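# Load sample tube and matching water blank into centrifuge

## Task

Take the tube whose cap carries an orange dot from its rack on the shelved bench beside the door. Seat it fully into the centre hole of an adapter in the centrifuge rotor. From the racks on the shelved bench beside the window, take the water blank whose cap number (its volume in mL) equals the sample's volume. Seat it fully into the centre hole of the adapter directly across the rotor. All rotor buckets must hang vertically. Every rack must still be on its own bench. No tube may ever touch the floor. Release both tubes and move the robot away. The robot must not topple or be left leaning. Everything must stay in place without the robot holding it.

## Robot and tools

ROBOT. An omnidirectional wheeled base carries a vertical column about 1.75 m tall. A carriage rides 1.0 m along the column (lift_m) and holds two identical six-joint arms, left and right, each with a two-finger gripper. Arm bases sit roughly 0.57 m + lift_m above the floor, 0.27 m ahead of the column and 0.33 m to either side. Carriage parts hang about 0.15 m below them. A hand reaches up to 0.78 m from its shoulder, but only about 0.38 m below its arm base. The hand is about 0.16 m long and 0.1 m wide, or 0.14 m with the fingers open. Parked joints 1-6 are 0, 0.05, 0.05, 1.45, 0, 0. The parked robot is about 0.95 m wide and 0.7 m long.

CAMERAS. carriage_camera is fixed on the carriage, facing forward and tilted about 20 degrees down. left_wrist_camera and right_wrist_camera look out past the fingertips. Images are 896x504 pixels. Calibration figures (K, distortion, T_world_to_cam) are approximate, and wrist-camera poses get worse at long reach.

FRAMES. Base frame: origin on the floor below the base centre, x forward, y left, z up, in metres. left_hand and right_hand give the point between each hand's finger pads in this frame, plus quat_wxyz. In the hand frame, z runs along the fingers and the fingers open along y. A hand pointing straight up with joints 1, 5 and 6 at 0 reads (1,0,0,0). The odometry frame is the base frame where the scene began. base_odometry counts wheel rotation, so wheel slip shows up as travel. Heading runs -3.142 to 3.142, positive to the left. Hand readings can be off, more so at long reach. A level hand carrying 1 kg droops 10-17 cm.

execute_actions. actions: a list holding one action, or empty to just read the state and images. An action may contain base, joints, or both, and these start together. base takes exactly one relative move, measured from the base's last reported position: translate_m (metres, -2 to 2, forward positive), strafe_m (metres, -2 to 2, left positive) or rotate_rad (radians, -6.3 to 6.3, counter-clockwise positive). joints is a dictionary of absolute targets keyed by individual joint name; each arm has its own keys. The keys and ranges are:
- lift_m: 0 to 1 m.
- joint1_rad: -2.617 to 3.054; rotation about vertical, 0 forward, positive left.
- joint2_rad: 0 to 3.141; shoulder, 0 upper arm back and level, 1.57 vertical, 3.14 forward and level.
- joint3_rad: 0 to 3.141; elbow, 0 folded, 3.14 straight.
- joint4_rad: -1.57 to 1.57; wrist pitch, positive lifts the fingertips.
- joint5_rad: -1.57 to 1.57; wrist yaw, positive swings the fingertips to the right, opposite to joint 1.
- joint6_rad: -2.094 to 2.094; roll about the finger axis.
- gripper_m: 0 to 0.093 m; pad gap.
Prefix each arm key with left_ or right_. Omitted joints keep pushing toward their earlier targets. No action runs longer than 15 s. Arm joints 1-3 move at up to 1.8 rad/s and joints 4-6 at up to 2.7 rad/s. An unknown key or an out-of-range value rejects the whole call. cameras: a list of camera names or all; [] returns no images. Images are taken when the call ends.

wait: seconds, 0 to 10. It commands nothing and returns state and images. zoom_image: camera plus region [x0,y0,x1,y1] in pixels of that camera's latest image, at most 504x504. read_manual: section "licences" returns licence text only. finished_scene: scene is the number of the scene being closed. This is final, so call it only when the task holds by itself.

RESULTS. base_status and joint_status report how each commanded motion ended:
- done: the target was reached. For the base this only means the wheels turned the commanded amount.
- off_target: stopped short and may still be pushing. This is normal for a gripper holding something.
- contact_stop or time_out: the old target is dropped and the motion holds where it stopped.
- "joint command not followed", with a cause line, and not_followed: a self-collision check refused that arm's targets. They may be retried on later actions. To recover, move only the blocked arm well away first, then the other arm in a later action.
- limit_stop_at_motor_heat: a heat stop; send the target again.
on_its_own lists uncommanded behaviour; "held at" is a held target, not the current position. motor_effort gives percent of maximum, with the peak in brackets; the readings are noisy and biased. A lift effort that keeps dropping while lowering means a hand or its load is resting on something. A drive_wheels value at rest above the free-move level means the base is still pressing on something. Joint torques are raw and offset. Warning lines are MOTOR HOT (from 75 °C), OVER-TEMPERATURE FAULT (the arm stops at 90 °C; at 100 °C the arm goes limp and falls) and ARM HIT (hard self-collision). If a stop is reported, later motion calls in the same reply are skipped.

CAUTIONS. Arms have no contact stop: a blocked arm keeps pressing and snaps to target once freed. The base detects contact only late, may roll about 0.3 m further after an arm hits something, and does not watch the arms during rotations. After a blocked drive, back off about 0.2 m, or rotate back, and repeat once if still pressed. Never reverse into a table edge. Tipping is permanent and invisible in the readings; check the images. The risk grows with a high carriage, extended arms, loads and sudden stops, and about 1.5 kg per hand with both arms forward can topple it. Avoid hard arm-on-arm contact; pressing the arms together can end the run. Outstretched arms heat quickly, so keep holding times short. Gripper pad force is about 45-60 N. The simulation runs on while you think, holding the last command. Don't drop, slam or shove things, and never let a tube reach the floor.

Each tool is called as name(argument=value, ...) on one line, values as JSON.

## Session

I'll start by looking at the current state and the camera images.

execute_actions(actions=[])

Scene clock: 0.00 s.
Joint torques (N m, as the arm reports them, + toward a larger angle): no reading
base_odometry: x=+0.000 y=+0.000 heading=+0.000 (m, m, rad; odometry frame)
base_status: not commanded
joint_positions: lift_m=+0.299 left_joint1_rad=+0.018 left_joint2_rad=+0.063 left_joint3_rad=+0.055 left_joint4_rad=+1.419 left_joint5_rad=-0.008 left_joint6_rad=-0.019 left_gripper_m=+0.095 right_joint1_rad=-0.014 right_joint2_rad=+0.044 right_joint3_rad=+0.039 right_joint4_rad=+1.446 right_joint5_rad=+0.027 right_joint6_rad=+0.017 right_gripper_m=+0.094
joint_status: not commanded
motor_effort: lift_m=+36 drive_wheels=+3 (%)
left_hand: x=+0.3048 y=+0.3160 z=+1.3269 quat_wxyz=(+0.997, -0.005, +0.080, +0.000) (m; base frame)
right_hand: x=+0.2971 y=-0.3191 z=+1.3235 quat_wxyz=(+0.998, +0.015, +0.065, +0.001) (m; base frame)
pictures: carriage_camera, left_wrist_camera, right_wrist_camera
Images, in order (width x height): carriage_camera 896x504, left_wrist_camera 896x504, right_wrist_camera 896x504.

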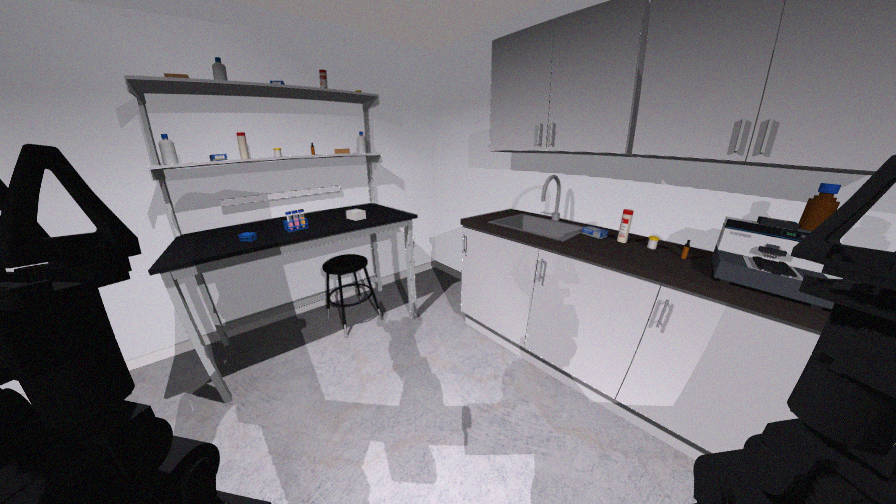

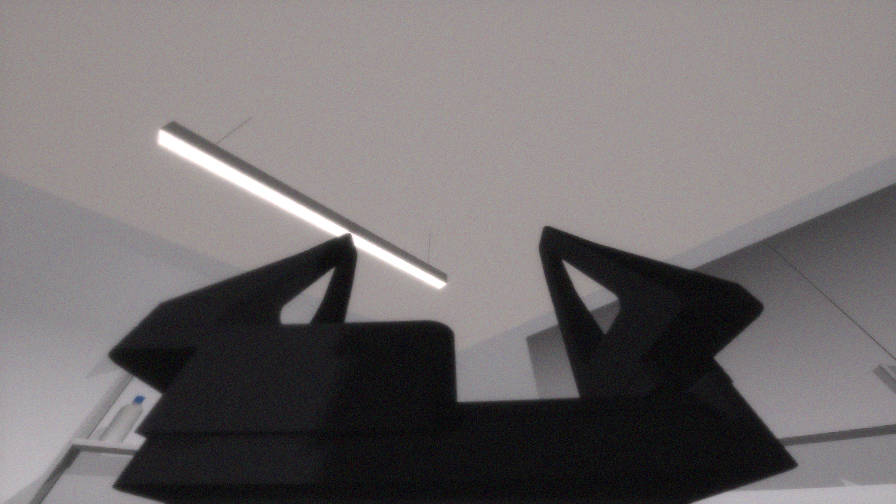

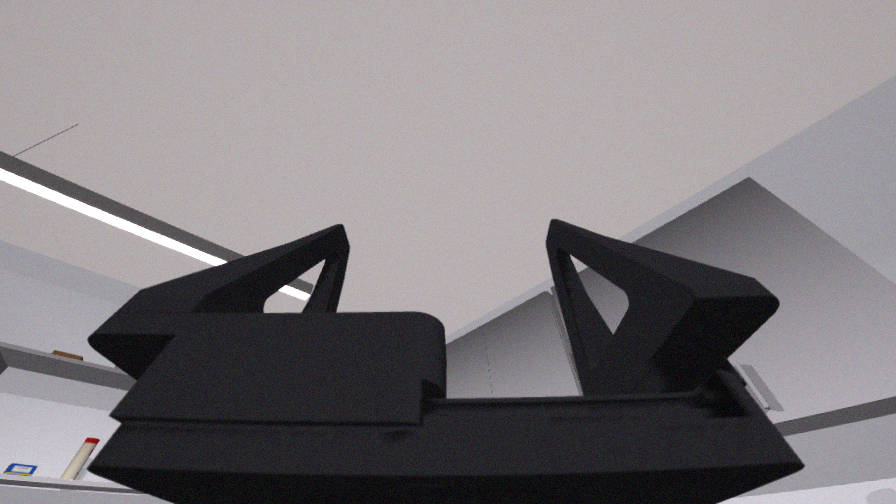

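zoom_image(camera="carriage_camera", region=[200, 170, 420, 294])

zoom_image(camera="carriage_camera", region=[640, 170, 896, 330])

Region (200, 170, 420, 294) of carriage_camera's 896x504 image, scaled by 2.291, with more detail than that image has; it fills the top 284 rows of this view, and the rest is white.

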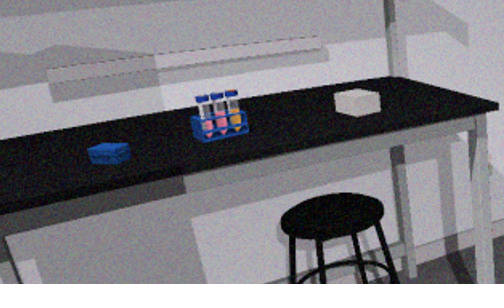

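Region (640, 170, 896, 330) of carriage_camera's 896x504 image, scaled by 1.969, with more detail than that image has; it fills the top 315 rows of this view, and the rest is white.

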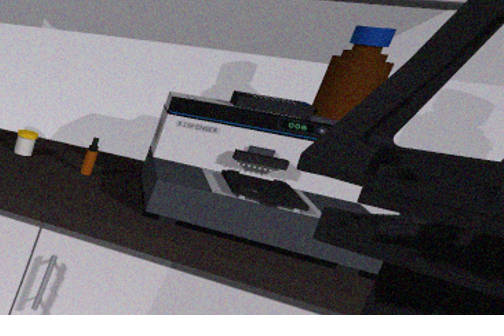

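execute_actions(actions=[{"base": {"rotate_rad": 1.4}}], cameras=["carriage_camera"])

Scene clock: 7.40 s.
Joint torques (N m, as the arm reports them, + toward a larger angle): left_arm=[ 0.18  4.26  6.35 -0.08  0.01 -0.03] | right_arm=[-0.14  4.94  5.15 -0.15  0.01  0.04]
base_odometry: x=+0.000 y=+0.000 heading=+1.400 (m, m, rad; odometry frame)
base_status: done
joint_positions: lift_m=+0.299 left_joint1_rad=+0.018 left_joint2_rad=+0.063 left_joint3_rad=+0.055 left_joint4_rad=+1.419 left_joint5_rad=-0.008 left_joint6_rad=-0.019 left_gripper_m=+0.095 right_joint1_rad=-0.014 right_joint2_rad=+0.044 right_joint3_rad=+0.039 right_joint4_rad=+1.446 right_joint5_rad=+0.027 right_joint6_rad=+0.017 right_gripper_m=+0.094
joint_status: not commanded
motor_effort: lift_m=+36(37) drive_wheels=+5(15) (%)
left_hand: x=+0.3048 y=+0.3160 z=+1.3269 quat_wxyz=(+0.997, -0.005, +0.080, +0.000) (m; base frame)
right_hand: x=+0.2971 y=-0.3191 z=+1.3235 quat_wxyz=(+0.998, +0.015, +0.065, +0.001) (m; base frame)
pictures: carriage_camera
Images, in order (width x height): carriage_camera 896x504.

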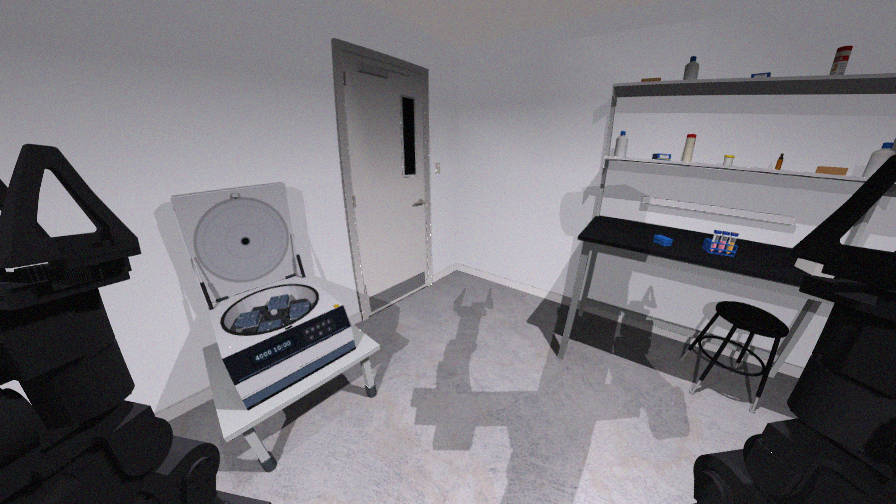

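zoom_image(camera="carriage_camera", region=[170, 250, 400, 420])

execute_actions(actions=[{"base": {"rotate_rad": 1.5}}], cameras=["carriage_camera"])

Region (170, 250, 400, 420) of carriage_camera's 896x504 image, scaled by 2.191, with more detail than that image has; it fills the top 373 rows of this view, and the rest is white.

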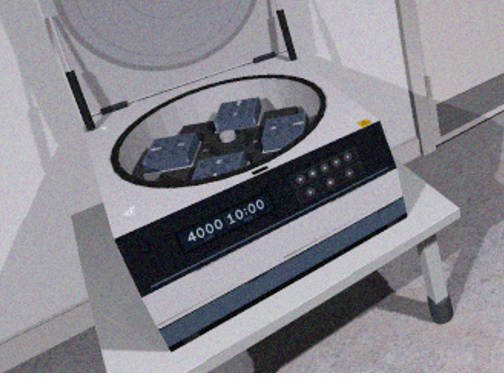

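Scene clock: 12.27 s.
Joint torques (N m, as the arm reports them, + toward a larger angle): left_arm=[ 0.18  4.27  6.36 -0.08  0.02 -0.04] | right_arm=[-0.07  4.99  5.3  -0.12  0.03  0.04]
base_odometry: x=+0.000 y=+0.000 heading=+2.899 (m, m, rad; odometry frame)
base_status: done
joint_positions: lift_m=+0.299 left_joint1_rad=+0.018 left_joint2_rad=+0.063 left_joint3_rad=+0.055 left_joint4_rad=+1.419 left_joint5_rad=-0.008 left_joint6_rad=-0.019 left_gripper_m=+0.095 right_joint1_rad=-0.014 right_joint2_rad=+0.044 right_joint3_rad=+0.039 right_joint4_rad=+1.446 right_joint5_rad=+0.027 right_joint6_rad=+0.017 right_gripper_m=+0.094
joint_status: not commanded
motor_effort: lift_m=+37(37) drive_wheels=+4(14) (%)
left_hand: x=+0.3048 y=+0.3160 z=+1.3269 quat_wxyz=(+0.997, -0.005, +0.080, +0.000) (m; base frame)
right_hand: x=+0.2971 y=-0.3191 z=+1.3235 quat_wxyz=(+0.998, +0.015, +0.065, +0.001) (m; base frame)
pictures: carriage_camera
Images, in order (width x height): carriage_camera 896x504.

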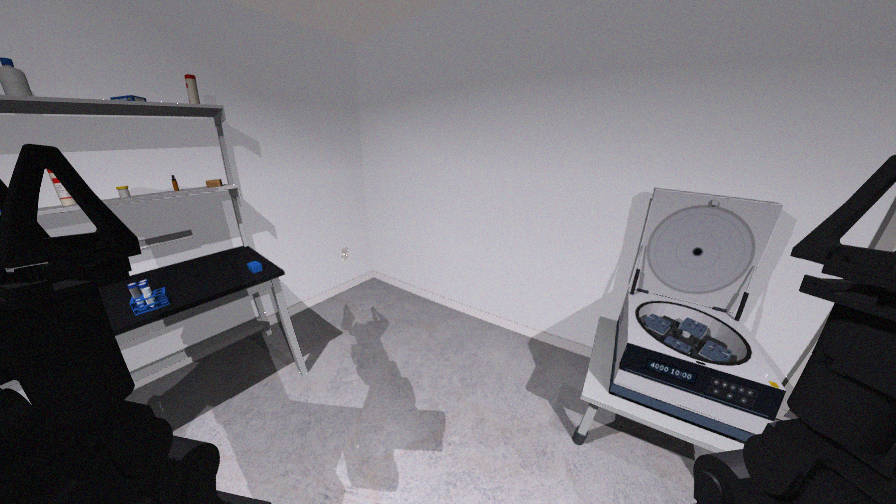

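execute_actions(actions=[{"base": {"rotate_rad": 1.1}}], cameras=["carriage_camera"])

Scene clock: 16.57 s.
Joint torques (N m, as the arm reports them, + toward a larger angle): left_arm=[ 0.15  4.25  6.32 -0.07  0.01 -0.03] | right_arm=[-0.06  4.89  5.25 -0.12  0.01  0.07]
base_odometry: x=+0.000 y=+0.000 heading=-2.284 (m, m, rad; odometry frame)
base_status: done
joint_positions: lift_m=+0.299 left_joint1_rad=+0.018 left_joint2_rad=+0.063 left_joint3_rad=+0.055 left_joint4_rad=+1.419 left_joint5_rad=-0.008 left_joint6_rad=-0.019 left_gripper_m=+0.095 right_joint1_rad=-0.014 right_joint2_rad=+0.044 right_joint3_rad=+0.039 right_joint4_rad=+1.446 right_joint5_rad=+0.027 right_joint6_rad=+0.017 right_gripper_m=+0.094
joint_status: not commanded
motor_effort: lift_m=+37(36) drive_wheels=+4(16) (%)
left_hand: x=+0.3048 y=+0.3160 z=+1.3269 quat_wxyz=(+0.997, -0.005, +0.080, +0.000) (m; base frame)
right_hand: x=+0.2971 y=-0.3191 z=+1.3235 quat_wxyz=(+0.998, +0.015, +0.065, +0.001) (m; base frame)
pictures: carriage_camera
Images, in order (width x height): carriage_camera 896x504.

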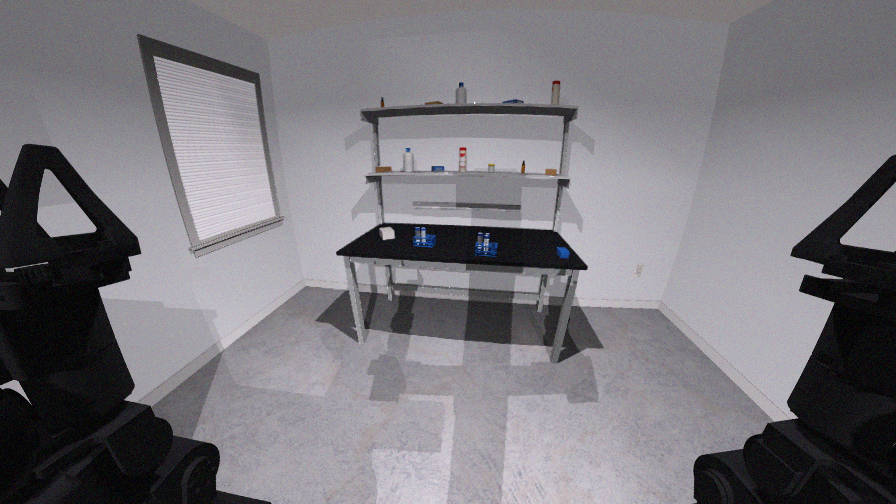

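zoom_image(camera="carriage_camera", region=[370, 210, 590, 290])

Region (370, 210, 590, 290) of carriage_camera's 896x504 image, scaled by 2.291, with more detail than that image has; it fills the top 183 rows of this view, and the rest is white.

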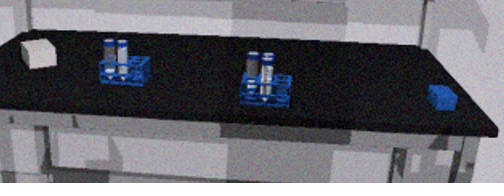

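execute_actions(actions=[{"base": {"rotate_rad": 3.039}}], cameras=["carriage_camera"])

Scene clock: 94.10 s.
Joint torques (N m, as the arm reports them, + toward a larger angle): left_arm=[ 0.19  4.28  6.31 -0.05  0.01 -0.03] | right_arm=[-0.11  4.87  5.08 -0.11  0.02  0.02]
base_odometry: x=+0.000 y=+0.000 heading=+0.755 (m, m, rad; odometry frame)
base_status: done
joint_positions: lift_m=+0.299 left_joint1_rad=+0.018 left_joint2_rad=+0.063 left_joint3_rad=+0.055 left_joint4_rad=+1.415 left_joint5_rad=-0.008 left_joint6_rad=-0.019 left_gripper_m=+0.095 right_joint1_rad=-0.014 right_joint2_rad=+0.044 right_joint3_rad=+0.039 right_joint4_rad=+1.445 right_joint5_rad=+0.027 right_joint6_rad=+0.017 right_gripper_m=+0.094
joint_status: not commanded
motor_effort: lift_m=+38(36) drive_wheels=+9(11) (%)
left_hand: x=+0.3056 y=+0.3160 z=+1.3268 quat_wxyz=(+0.997, -0.005, +0.081, +0.000) (m; base frame)
right_hand: x=+0.2974 y=-0.3191 z=+1.3235 quat_wxyz=(+0.998, +0.015, +0.066, +0.001) (m; base frame)
pictures: carriage_camera
Images, in order (width x height): carriage_camera 896x504.

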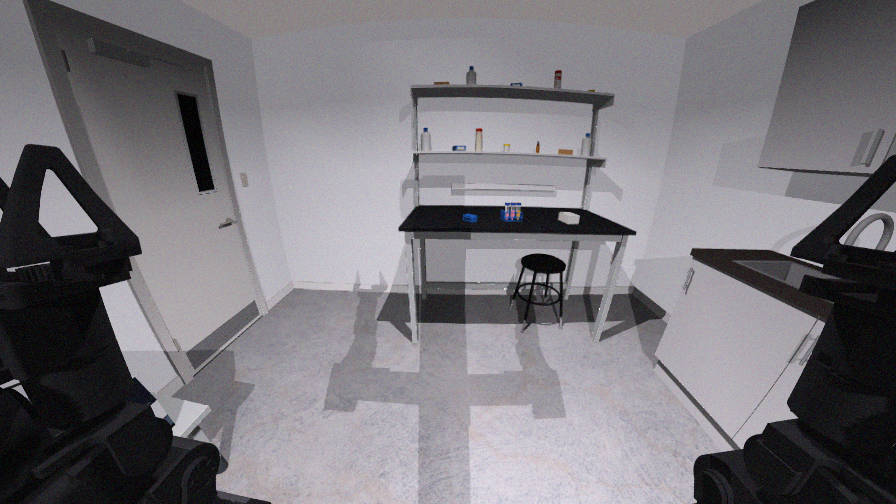

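execute_actions(actions=[{"base": {"translate_m": 1.1}}], cameras=["carriage_camera"])

Scene clock: 103.70 s.
Joint torques (N m, as the arm reports them, + toward a larger angle): left_arm=[ 0.19  4.31  6.42 -0.03  0.01 -0.03] | right_arm=[-0.12  4.88  5.29 -0.13  0.02  0.03]
base_odometry: x=+0.800 y=+0.754 heading=+0.755 (m, m, rad; odometry frame)
base_status: done
joint_positions: lift_m=+0.299 left_joint1_rad=+0.018 left_joint2_rad=+0.063 left_joint3_rad=+0.055 left_joint4_rad=+1.416 left_joint5_rad=-0.008 left_joint6_rad=-0.019 left_gripper_m=+0.095 right_joint1_rad=-0.014 right_joint2_rad=+0.044 right_joint3_rad=+0.039 right_joint4_rad=+1.445 right_joint5_rad=+0.027 right_joint6_rad=+0.017 right_gripper_m=+0.094
joint_status: not commanded
motor_effort: lift_m=+37(37) drive_wheels=+9(18) (%)
left_hand: x=+0.3054 y=+0.3160 z=+1.3268 quat_wxyz=(+0.997, -0.005, +0.081, +0.000) (m; base frame)
right_hand: x=+0.2974 y=-0.3191 z=+1.3235 quat_wxyz=(+0.998, +0.015, +0.066, +0.001) (m; base frame)
pictures: carriage_camera
Images, in order (width x height): carriage_camera 896x504.

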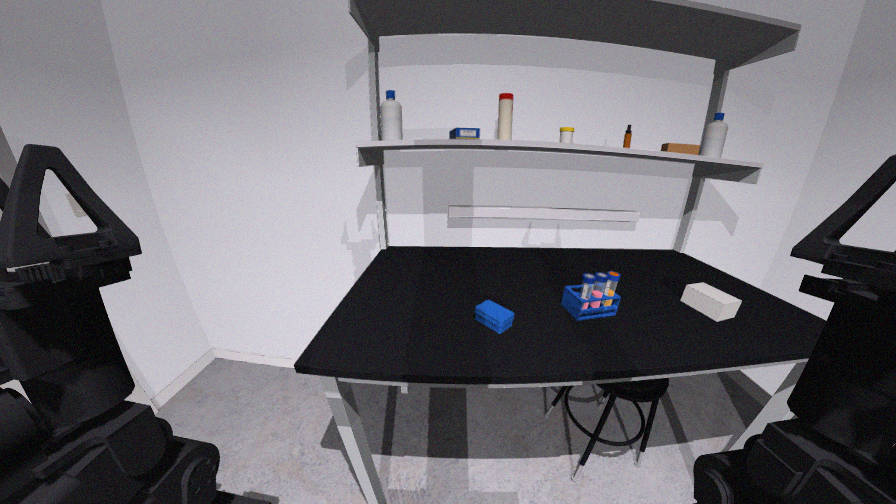

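zoom_image(camera="carriage_camera", region=[550, 260, 640, 330])

Region (550, 260, 640, 330) of carriage_camera's 896x504 image, scaled by 5.600, with more detail than that image has.

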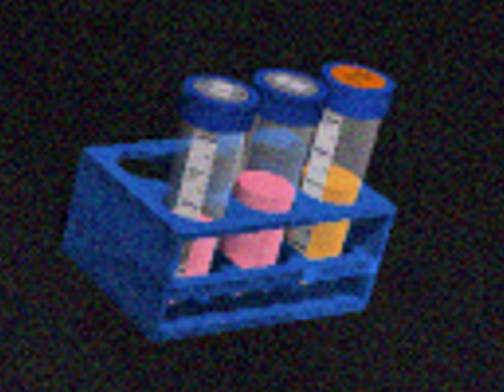

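execute_actions(actions=[{"base": {"translate_m": 0.14}, "joints": {"lift_m": 0.45, "right_joint1_rad": -0.362, "right_joint2_rad": 2.199, "right_joint3_rad": 1.905, "right_joint4_rad": -1.277, "right_joint5_rad": 0, "right_joint6_rad": 1.024, "right_gripper_m": 0.07}}], cameras=["carriage_camera", "right_wrist_camera"])

Scene clock: 162.70 s.
Joint torques (N m, as the arm reports them, + toward a larger angle): left_arm=[ 0.18  4.32  6.3  -0.05  0.   -0.04] | right_arm=[ -0.52 -15.1    6.94   0.35   0.09   0.11]
base_odometry: x=+0.902 y=+0.851 heading=+0.756 (m, m, rad; odometry frame)
base_status: done
joint_positions: lift_m=+0.450 left_joint1_rad=+0.018 left_joint2_rad=+0.063 left_joint3_rad=+0.055 left_joint4_rad=+1.418 left_joint5_rad=-0.008 left_joint6_rad=-0.019 left_gripper_m=+0.095 right_joint1_rad=-0.357 right_joint2_rad=+2.193 right_joint3_rad=+1.888 right_joint4_rad=-1.265 right_joint5_rad=+0.004 right_joint6_rad=+1.015 right_gripper_m=+0.070
joint_status: all done
motor_effort: lift_m=+39(48) drive_wheels=-4(19) (%)
left_hand: x=+0.3050 y=+0.3160 z=+1.4778 quat_wxyz=(+0.997, -0.005, +0.080, +0.000) (m; base frame)
right_hand: x=+0.6624 y=-0.4632 z=+1.1128 quat_wxyz=(+0.001, +0.634, +0.774, -0.002) (m; base frame)
pictures: carriage_camera, right_wrist_camera
camera_calibration (this result's frames):
carriage_camera: T_world_to_cam=[[0.0297332, -0.99946, 0.0139688, -0.0272808], [-0.36271, -0.0238107, -0.931598, 1.42662], [0.931428, 0.0226328, -0.363222, 0.357101], [0, 0, 0, 1]] pos_world=[0.185648, -0.00137938, 1.45913]
right_wrist_camera: T_world_to_cam=[[-0.986195, -0.165556, -0.00321684, 0.579775], [-0.132204, 0.77553, 0.617314, -0.240878], [-0.0997051, 0.609217, -0.786711, 1.34374], [0, 0, 0, 1]] pos_world=[0.673904, -0.535838, 1.2077]
Images, in order (width x height): carriage_camera 896x504, right_wrist_camera 896x504.

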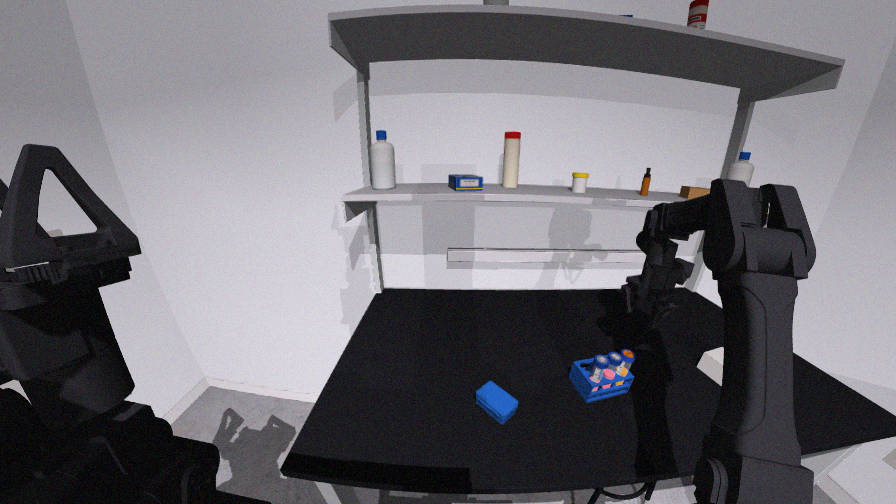

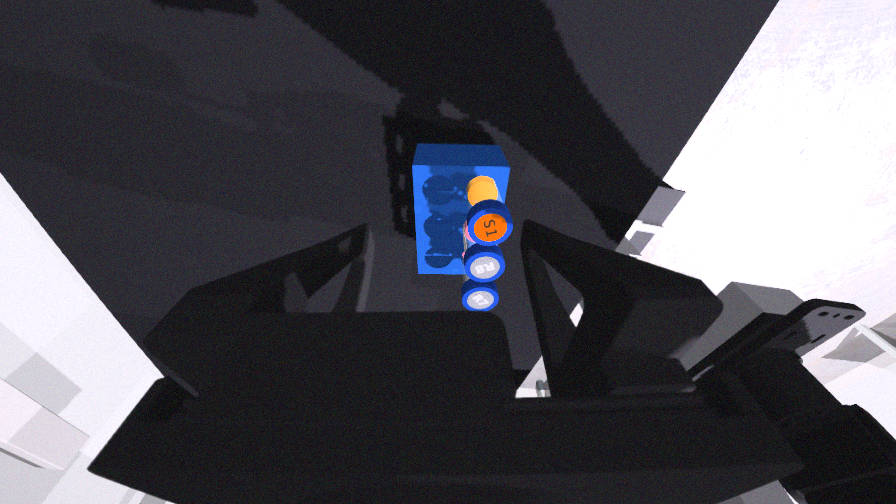

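execute_actions(actions=[{"joints": {"lift_m": 0.40, "right_joint1_rad": -0.306, "right_joint2_rad": 1.977, "right_joint3_rad": 1.655, "right_joint4_rad": -1.245, "right_joint5_rad": 0, "right_joint6_rad": 1.09, "right_gripper_m": 0.06}}], cameras=["right_wrist_camera"])

Scene clock: 171.10 s.
Joint torques (N m, as the arm reports them, + toward a larger angle): left_arm=[ 0.2   4.39  6.34 -0.07  0.   -0.04] | right_arm=[ -0.48 -14.15   4.58   0.46   0.11   0.11]
base_odometry: x=+0.902 y=+0.851 heading=+0.756 (m, m, rad; odometry frame)
base_status: not commanded
joint_positions: lift_m=+0.400 left_joint1_rad=+0.018 left_joint2_rad=+0.063 left_joint3_rad=+0.055 left_joint4_rad=+1.418 left_joint5_rad=-0.008 left_joint6_rad=-0.019 left_gripper_m=+0.095 right_joint1_rad=-0.302 right_joint2_rad=+1.985 right_joint3_rad=+1.677 right_joint4_rad=-1.242 right_joint5_rad=+0.002 right_joint6_rad=+1.082 right_gripper_m=+0.060
joint_status: all done
motor_effort: lift_m=+33(33) drive_wheels=-2(7) (%)
left_hand: x=+0.3049 y=+0.3160 z=+1.4282 quat_wxyz=(+0.997, -0.005, +0.080, +0.000) (m; base frame)
right_hand: x=+0.6292 y=-0.4281 z=+1.0896 quat_wxyz=(+0.010, +0.638, +0.770, +0.003) (m; base frame)
pictures: right_wrist_camera
camera_calibration (this result's frames):
right_wrist_camera: T_world_to_cam=[[-0.987831, -0.153955, -0.0221052, 0.5794], [-0.13518, 0.779553, 0.611575, -0.248355], [-0.0769229, 0.60712, -0.790878, 1.29009], [0, 0, 0, 1]] pos_world=[0.638014, -0.500432, 1.185]
Images, in order (width x height): right_wrist_camera 896x504.

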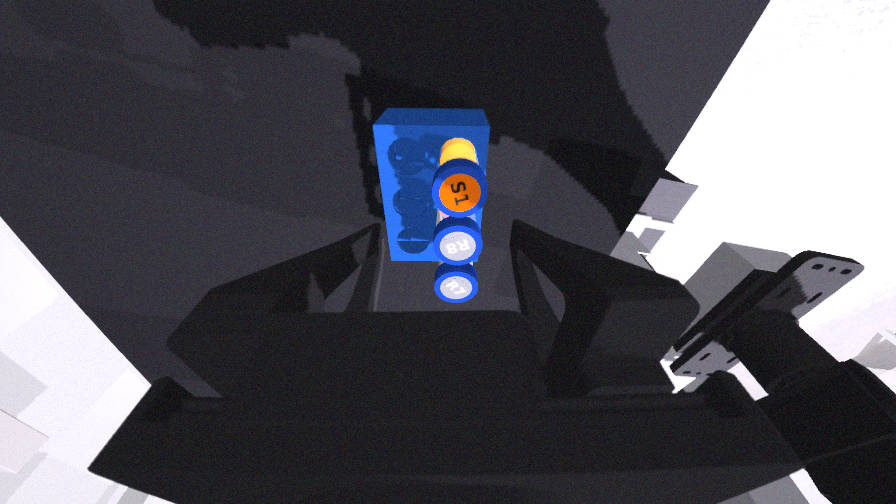

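execute_actions(actions=[{"base": {"translate_m": -0.005}, "joints": {"lift_m": 0.348, "right_joint1_rad": -0.299, "right_joint4_rad": -1.268}}], cameras=["right_wrist_camera"])

Scene clock: 179.00 s.
Joint torques (N m, as the arm reports them, + toward a larger angle): left_arm=[ 0.18  4.37  6.45 -0.06  0.01 -0.05] | right_arm=[  0.02 -13.1    4.66   0.34   0.09   0.12]
base_odometry: x=+0.898 y=+0.847 heading=+0.757 (m, m, rad; odometry frame)
base_status: done
joint_positions: lift_m=+0.348 left_joint1_rad=+0.018 left_joint2_rad=+0.063 left_joint3_rad=+0.055 left_joint4_rad=+1.419 left_joint5_rad=-0.008 left_joint6_rad=-0.019 left_gripper_m=+0.095 right_joint1_rad=-0.301 right_joint2_rad=+1.976 right_joint3_rad=+1.675 right_joint4_rad=-1.258 right_joint5_rad=+0.002 right_joint6_rad=+1.082 right_gripper_m=+0.060
joint_status: all done
motor_effort: lift_m=+34(34) drive_wheels=-7(16) (%)
left_hand: x=+0.3048 y=+0.3160 z=+1.3761 quat_wxyz=(+0.997, -0.005, +0.080, +0.000) (m; base frame)
right_hand: x=+0.6253 y=-0.4264 z=+1.0400 quat_wxyz=(+0.006, +0.638, +0.770, +0.001) (m; base frame)
pictures: right_wrist_camera
camera_calibration (this result's frames):
right_wrist_camera: T_world_to_cam=[[-0.987811, -0.155037, -0.0138885, 0.565644], [-0.13071, 0.777734, 0.614853, -0.226864], [-0.0845233, 0.609174, -0.78852, 1.25273], [0, 0, 0, 1]] pos_world=[0.634981, -0.498997, 1.13515]
Images, in order (width x height): right_wrist_camera 896x504.

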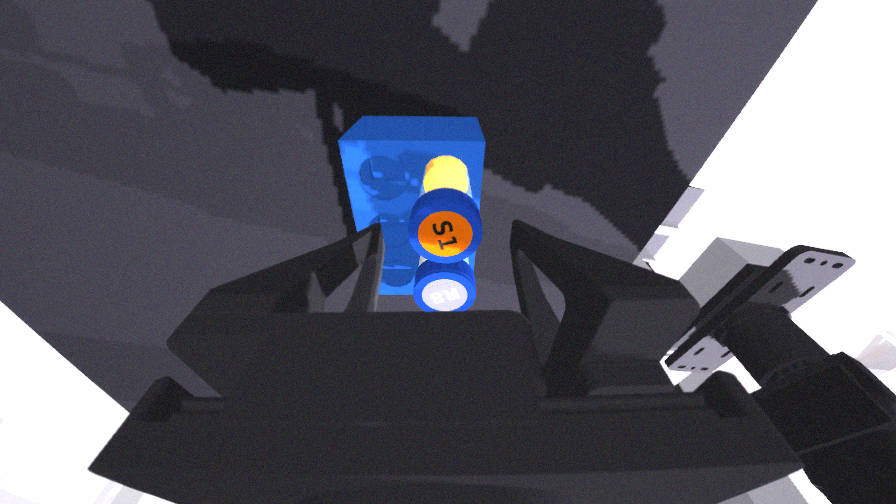

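execute_actions(actions=[{"joints": {"lift_m": 0.319, "right_joint1_rad": -0.290}}], cameras=["right_wrist_camera", "carriage_camera"])

Scene clock: 182.80 s.
Joint torques (N m, as the arm reports them, + toward a larger angle): left_arm=[ 0.21  4.23  6.29 -0.06  0.02 -0.03] | right_arm=[  0.5  -13.     5.     0.38   0.09   0.13]
base_odometry: x=+0.898 y=+0.847 heading=+0.757 (m, m, rad; odometry frame)
base_status: not commanded
joint_positions: lift_m=+0.319 left_joint1_rad=+0.018 left_joint2_rad=+0.063 left_joint3_rad=+0.055 left_joint4_rad=+1.419 left_joint5_rad=-0.008 left_joint6_rad=-0.019 left_gripper_m=+0.095 right_joint1_rad=-0.297 right_joint2_rad=+1.975 right_joint3_rad=+1.671 right_joint4_rad=-1.259 right_joint5_rad=+0.002 right_joint6_rad=+1.083 right_gripper_m=+0.060
joint_status: all done
motor_effort: lift_m=+33(34) drive_wheels=-2(6) (%)
left_hand: x=+0.3048 y=+0.3160 z=+1.3472 quat_wxyz=(+0.997, -0.005, +0.080, +0.000) (m; base frame)
right_hand: x=+0.6245 y=-0.4246 z=+1.0105 quat_wxyz=(+0.004, +0.636, +0.771, +0.001) (m; base frame)
pictures: carriage_camera, right_wrist_camera
camera_calibration (this result's frames):
carriage_camera: T_world_to_cam=[[0.0297332, -0.99946, 0.0139688, -0.0254561], [-0.36271, -0.0238107, -0.931598, 1.30493], [0.931428, 0.0226328, -0.363222, 0.309655], [0, 0, 0, 1]] pos_world=[0.185648, -0.00137938, 1.3285]
right_wrist_camera: T_world_to_cam=[[-0.987317, -0.158414, -0.0104664, 0.559538], [-0.131135, 0.776592, 0.616205, -0.211769], [-0.0894873, 0.609763, -0.787516, 1.23067], [0, 0, 0, 1]] pos_world=[0.634801, -0.497322, 1.10552]
Images, in order (width x height): carriage_camera 896x504, right_wrist_camera 896x504.

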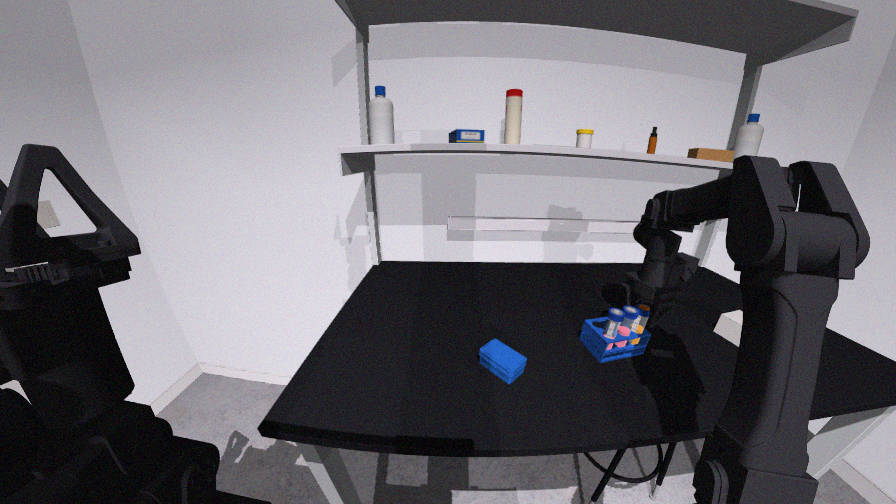

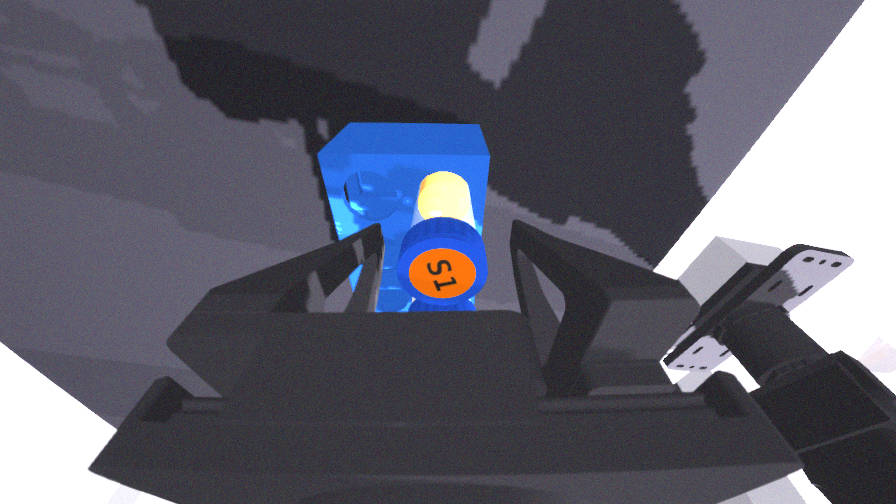

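execute_actions(actions=[{"joints": {"right_gripper_m": 0.026}}], cameras=["right_wrist_camera"])

Scene clock: 188.30 s.
Joint torques (N m, as the arm reports them, + toward a larger angle): left_arm=[ 0.16  4.34  6.33 -0.08  0.   -0.03] | right_arm=[  0.48 -13.03   4.93   0.37   0.07   0.12]
base_odometry: x=+0.898 y=+0.847 heading=+0.757 (m, m, rad; odometry frame)
base_status: not commanded
joint_positions: lift_m=+0.319 left_joint1_rad=+0.018 left_joint2_rad=+0.063 left_joint3_rad=+0.055 left_joint4_rad=+1.419 left_joint5_rad=-0.008 left_joint6_rad=-0.019 left_gripper_m=+0.095 right_joint1_rad=-0.297 right_joint2_rad=+1.975 right_joint3_rad=+1.671 right_joint4_rad=-1.259 right_joint5_rad=+0.002 right_joint6_rad=+1.083 right_gripper_m=+0.030
joint_status: all done
motor_effort: lift_m=+32(32) drive_wheels=-4(6) (%)
left_hand: x=+0.3048 y=+0.3160 z=+1.3472 quat_wxyz=(+0.997, -0.005, +0.080, +0.000) (m; base frame)
right_hand: x=+0.6245 y=-0.4246 z=+1.0105 quat_wxyz=(+0.004, +0.636, +0.771, +0.001) (m; base frame)
pictures: right_wrist_camera
camera_calibration (this result's frames):
right_wrist_camera: T_world_to_cam=[[-0.987317, -0.158414, -0.0104664, 0.559538], [-0.131135, 0.776592, 0.616205, -0.211769], [-0.0894873, 0.609763, -0.787516, 1.23067], [0, 0, 0, 1]] pos_world=[0.634801, -0.497322, 1.10552]
Images, in order (width x height): right_wrist_camera 896x504.

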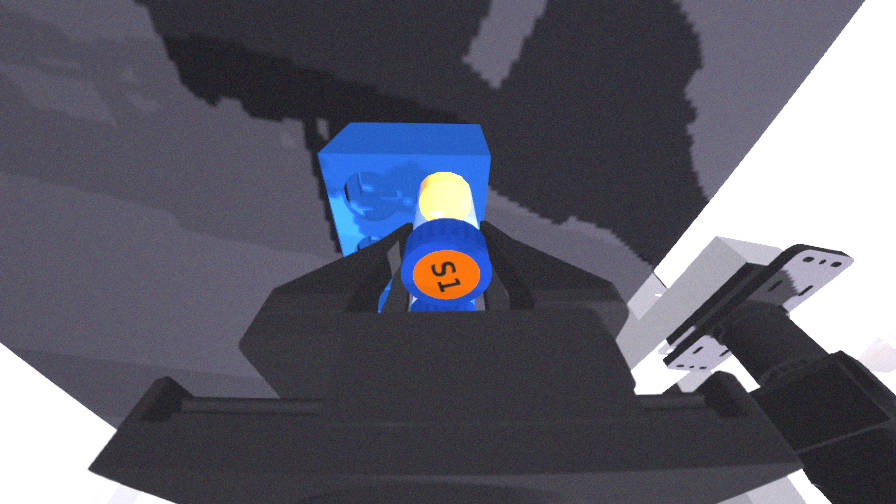

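execute_actions(actions=[{"joints": {"right_gripper_m": 0.022, "lift_m": 0.345}}], cameras=["right_wrist_camera", "carriage_camera"])

Scene clock: 190.90 s.
Joint torques (N m, as the arm reports them, + toward a larger angle): left_arm=[ 0.2   4.24  6.25 -0.07  0.   -0.04] | right_arm=[  0.61 -12.93   4.82   0.37   0.08   0.14]
base_odometry: x=+0.898 y=+0.847 heading=+0.757 (m, m, rad; odometry frame)
base_status: not commanded
joint_positions: lift_m=+0.345 left_joint1_rad=+0.018 left_joint2_rad=+0.063 left_joint3_rad=+0.055 left_joint4_rad=+1.418 left_joint5_rad=-0.008 left_joint6_rad=-0.019 left_gripper_m=+0.095 right_joint1_rad=-0.297 right_joint2_rad=+1.972 right_joint3_rad=+1.671 right_joint4_rad=-1.260 right_joint5_rad=+0.001 right_joint6_rad=+1.083 right_gripper_m=+0.030
joint_status: right_gripper_m off_target (ended at +0.030, target +0.022); the others done
motor_effort: lift_m=+39(47) drive_wheels=+6(9) (%)
left_hand: x=+0.3049 y=+0.3160 z=+1.3728 quat_wxyz=(+0.997, -0.005, +0.080, +0.000) (m; base frame)
right_hand: x=+0.6244 y=-0.4245 z=+1.0372 quat_wxyz=(+0.005, +0.636, +0.771, +0.001) (m; base frame)
pictures: carriage_camera, right_wrist_camera
camera_calibration (this result's frames):
carriage_camera: T_world_to_cam=[[0.0297332, -0.99946, 0.0139688, -0.0258138], [-0.36271, -0.0238107, -0.931598, 1.32879], [0.931428, 0.0226328, -0.363222, 0.318956], [0, 0, 0, 1]] pos_world=[0.185648, -0.00137938, 1.35411]
right_wrist_camera: T_world_to_cam=[[-0.987288, -0.15842, -0.0128571, 0.562217], [-0.132627, 0.776554, 0.615934, -0.227161], [-0.0875918, 0.609809, -0.787693, 1.25061], [0, 0, 0, 1]] pos_world=[0.634486, -0.497164, 1.13224]
Images, in order (width x height): carriage_camera 896x504, right_wrist_camera 896x504.

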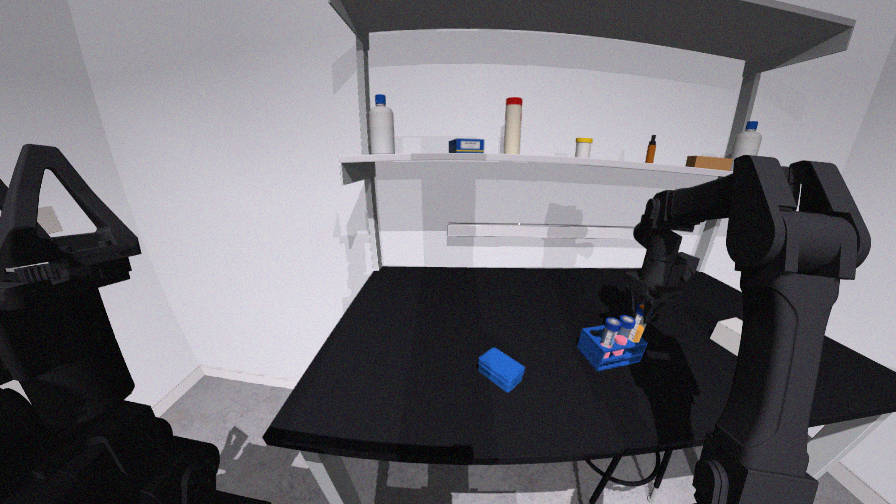

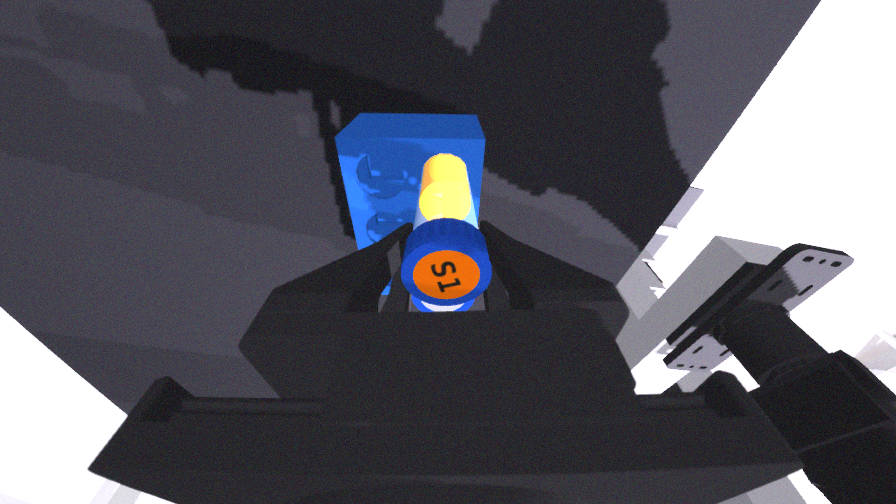

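The tube rises with the hand and the rack stays put. Lifting it clear of the neighbouring caps.

execute_actions(actions=[{"joints": {"lift_m": 0.46}}], cameras=["right_wrist_camera", "carriage_camera"])

Scene clock: 194.60 s.
Joint torques (N m, as the arm reports them, + toward a larger angle): left_arm=[ 0.24  4.31  6.33 -0.07  0.01 -0.03] | right_arm=[  0.49 -12.7    4.85   0.39   0.13   0.11]
base_odometry: x=+0.898 y=+0.847 heading=+0.757 (m, m, rad; odometry frame)
base_status: not commanded
joint_positions: lift_m=+0.460 left_joint1_rad=+0.018 left_joint2_rad=+0.063 left_joint3_rad=+0.055 left_joint4_rad=+1.418 left_joint5_rad=-0.008 left_joint6_rad=-0.019 left_gripper_m=+0.095 right_joint1_rad=-0.297 right_joint2_rad=+1.972 right_joint3_rad=+1.671 right_joint4_rad=-1.261 right_joint5_rad=+0.001 right_joint6_rad=+1.083 right_gripper_m=+0.030
joint_status: all done
motor_effort: lift_m=+40(47) drive_wheels=+3(3) (%)
left_hand: x=+0.3049 y=+0.3160 z=+1.4877 quat_wxyz=(+0.997, -0.005, +0.080, +0.000) (m; base frame)
right_hand: x=+0.6241 y=-0.4244 z=+1.1520 quat_wxyz=(+0.004, +0.636, +0.771, +0.001) (m; base frame)
pictures: carriage_camera, right_wrist_camera
camera_calibration (this result's frames):
carriage_camera: T_world_to_cam=[[0.0297332, -0.99946, 0.0139688, -0.0274193], [-0.36271, -0.0238107, -0.931598, 1.43586], [0.931428, 0.0226328, -0.363222, 0.360703], [0, 0, 0, 1]] pos_world=[0.185648, -0.00137938, 1.46904]
right_wrist_camera: T_world_to_cam=[[-0.987306, -0.158414, -0.0114872, 0.561869], [-0.131727, 0.776279, 0.616473, -0.29927], [-0.0887409, 0.610161, -0.787292, 1.34136], [0, 0, 0, 1]] pos_world=[0.634348, -0.497122, 1.24699]
Images, in order (width x height): carriage_camera 896x504, right_wrist_camera 896x504.

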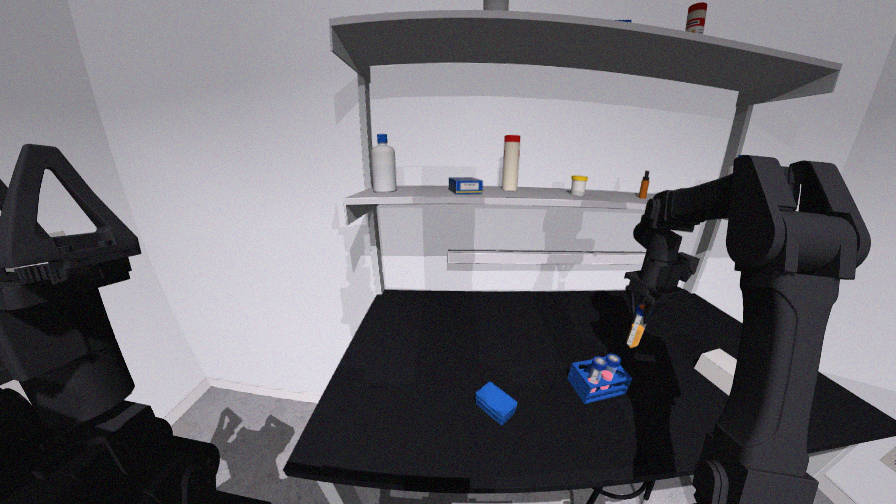

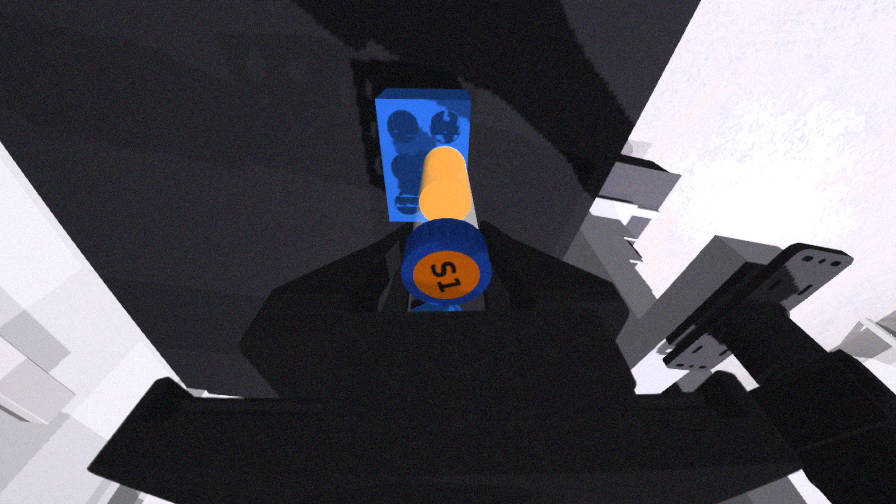

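zoom_image(camera="carriage_camera", region=[610, 295, 670, 355])

execute_actions(actions=[{"base": {"translate_m": -0.3}, "joints": {"right_joint1_rad": 0.75, "right_joint2_rad": 1.62, "right_joint3_rad": 1.57, "right_joint4_rad": -1.52, "right_joint6_rad": 0.6}}], cameras=["carriage_camera"])

Region (610, 295, 670, 355) of carriage_camera's 896x504 image, scaled by 8.400, with more detail than that image has.

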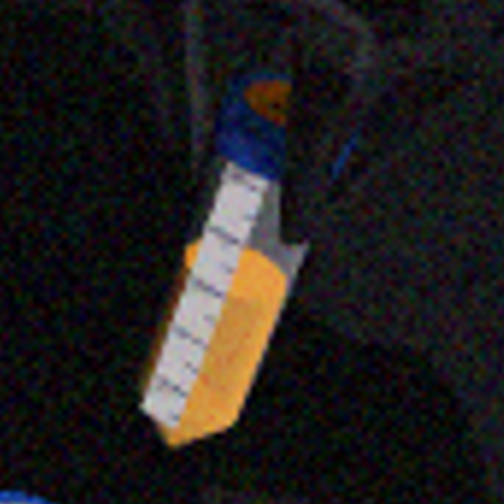

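Scene clock: 202.80 s.
Joint torques (N m, as the arm reports them, + toward a larger angle): left_arm=[ 0.18  4.21  6.34 -0.09  0.01 -0.04] | right_arm=[-0.01 -8.49  5.16  0.4   0.11 -0.04]
base_odometry: x=+0.680 y=+0.641 heading=+0.758 (m, m, rad; odometry frame)
base_status: done
joint_positions: lift_m=+0.460 left_joint1_rad=+0.018 left_joint2_rad=+0.063 left_joint3_rad=+0.055 left_joint4_rad=+1.419 left_joint5_rad=-0.008 left_joint6_rad=-0.019 left_gripper_m=+0.095 right_joint1_rad=+0.749 right_joint2_rad=+1.617 right_joint3_rad=+1.578 right_joint4_rad=-1.508 right_joint5_rad=-0.001 right_joint6_rad=+0.607 right_gripper_m=+0.030
joint_status: all done
motor_effort: lift_m=+40(40) drive_wheels=-7(17) (%)
left_hand: x=+0.3047 y=+0.3160 z=+1.4877 quat_wxyz=(+0.997, -0.005, +0.080, +0.000) (m; base frame)
right_hand: x=+0.4724 y=-0.1198 z=+1.2386 quat_wxyz=(+0.009, -0.071, +0.997, +0.008) (m; base frame)
pictures: carriage_camera
camera_calibration (this result's frames):
carriage_camera: T_world_to_cam=[[0.0297332, -0.99946, 0.0139688, -0.0274193], [-0.36271, -0.0238107, -0.931598, 1.43586], [0.931428, 0.0226328, -0.363222, 0.360703], [0, 0, 0, 1]] pos_world=[0.185648, -0.00137938, 1.46904]
Images, in order (width x height): carriage_camera 896x504.

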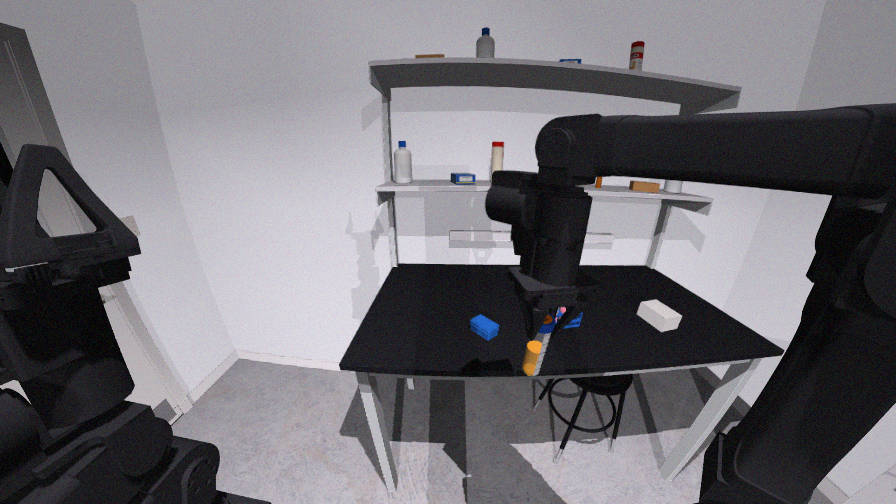

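zoom_image(camera="carriage_camera", region=[500, 305, 580, 385])

Region (500, 305, 580, 385) of carriage_camera's 896x504 image, scaled by 6.300, with more detail than that image has.

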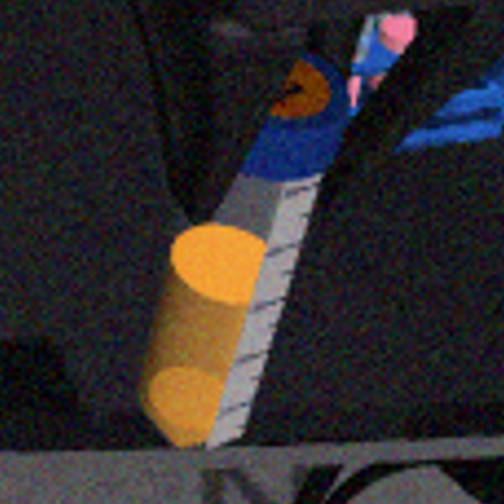

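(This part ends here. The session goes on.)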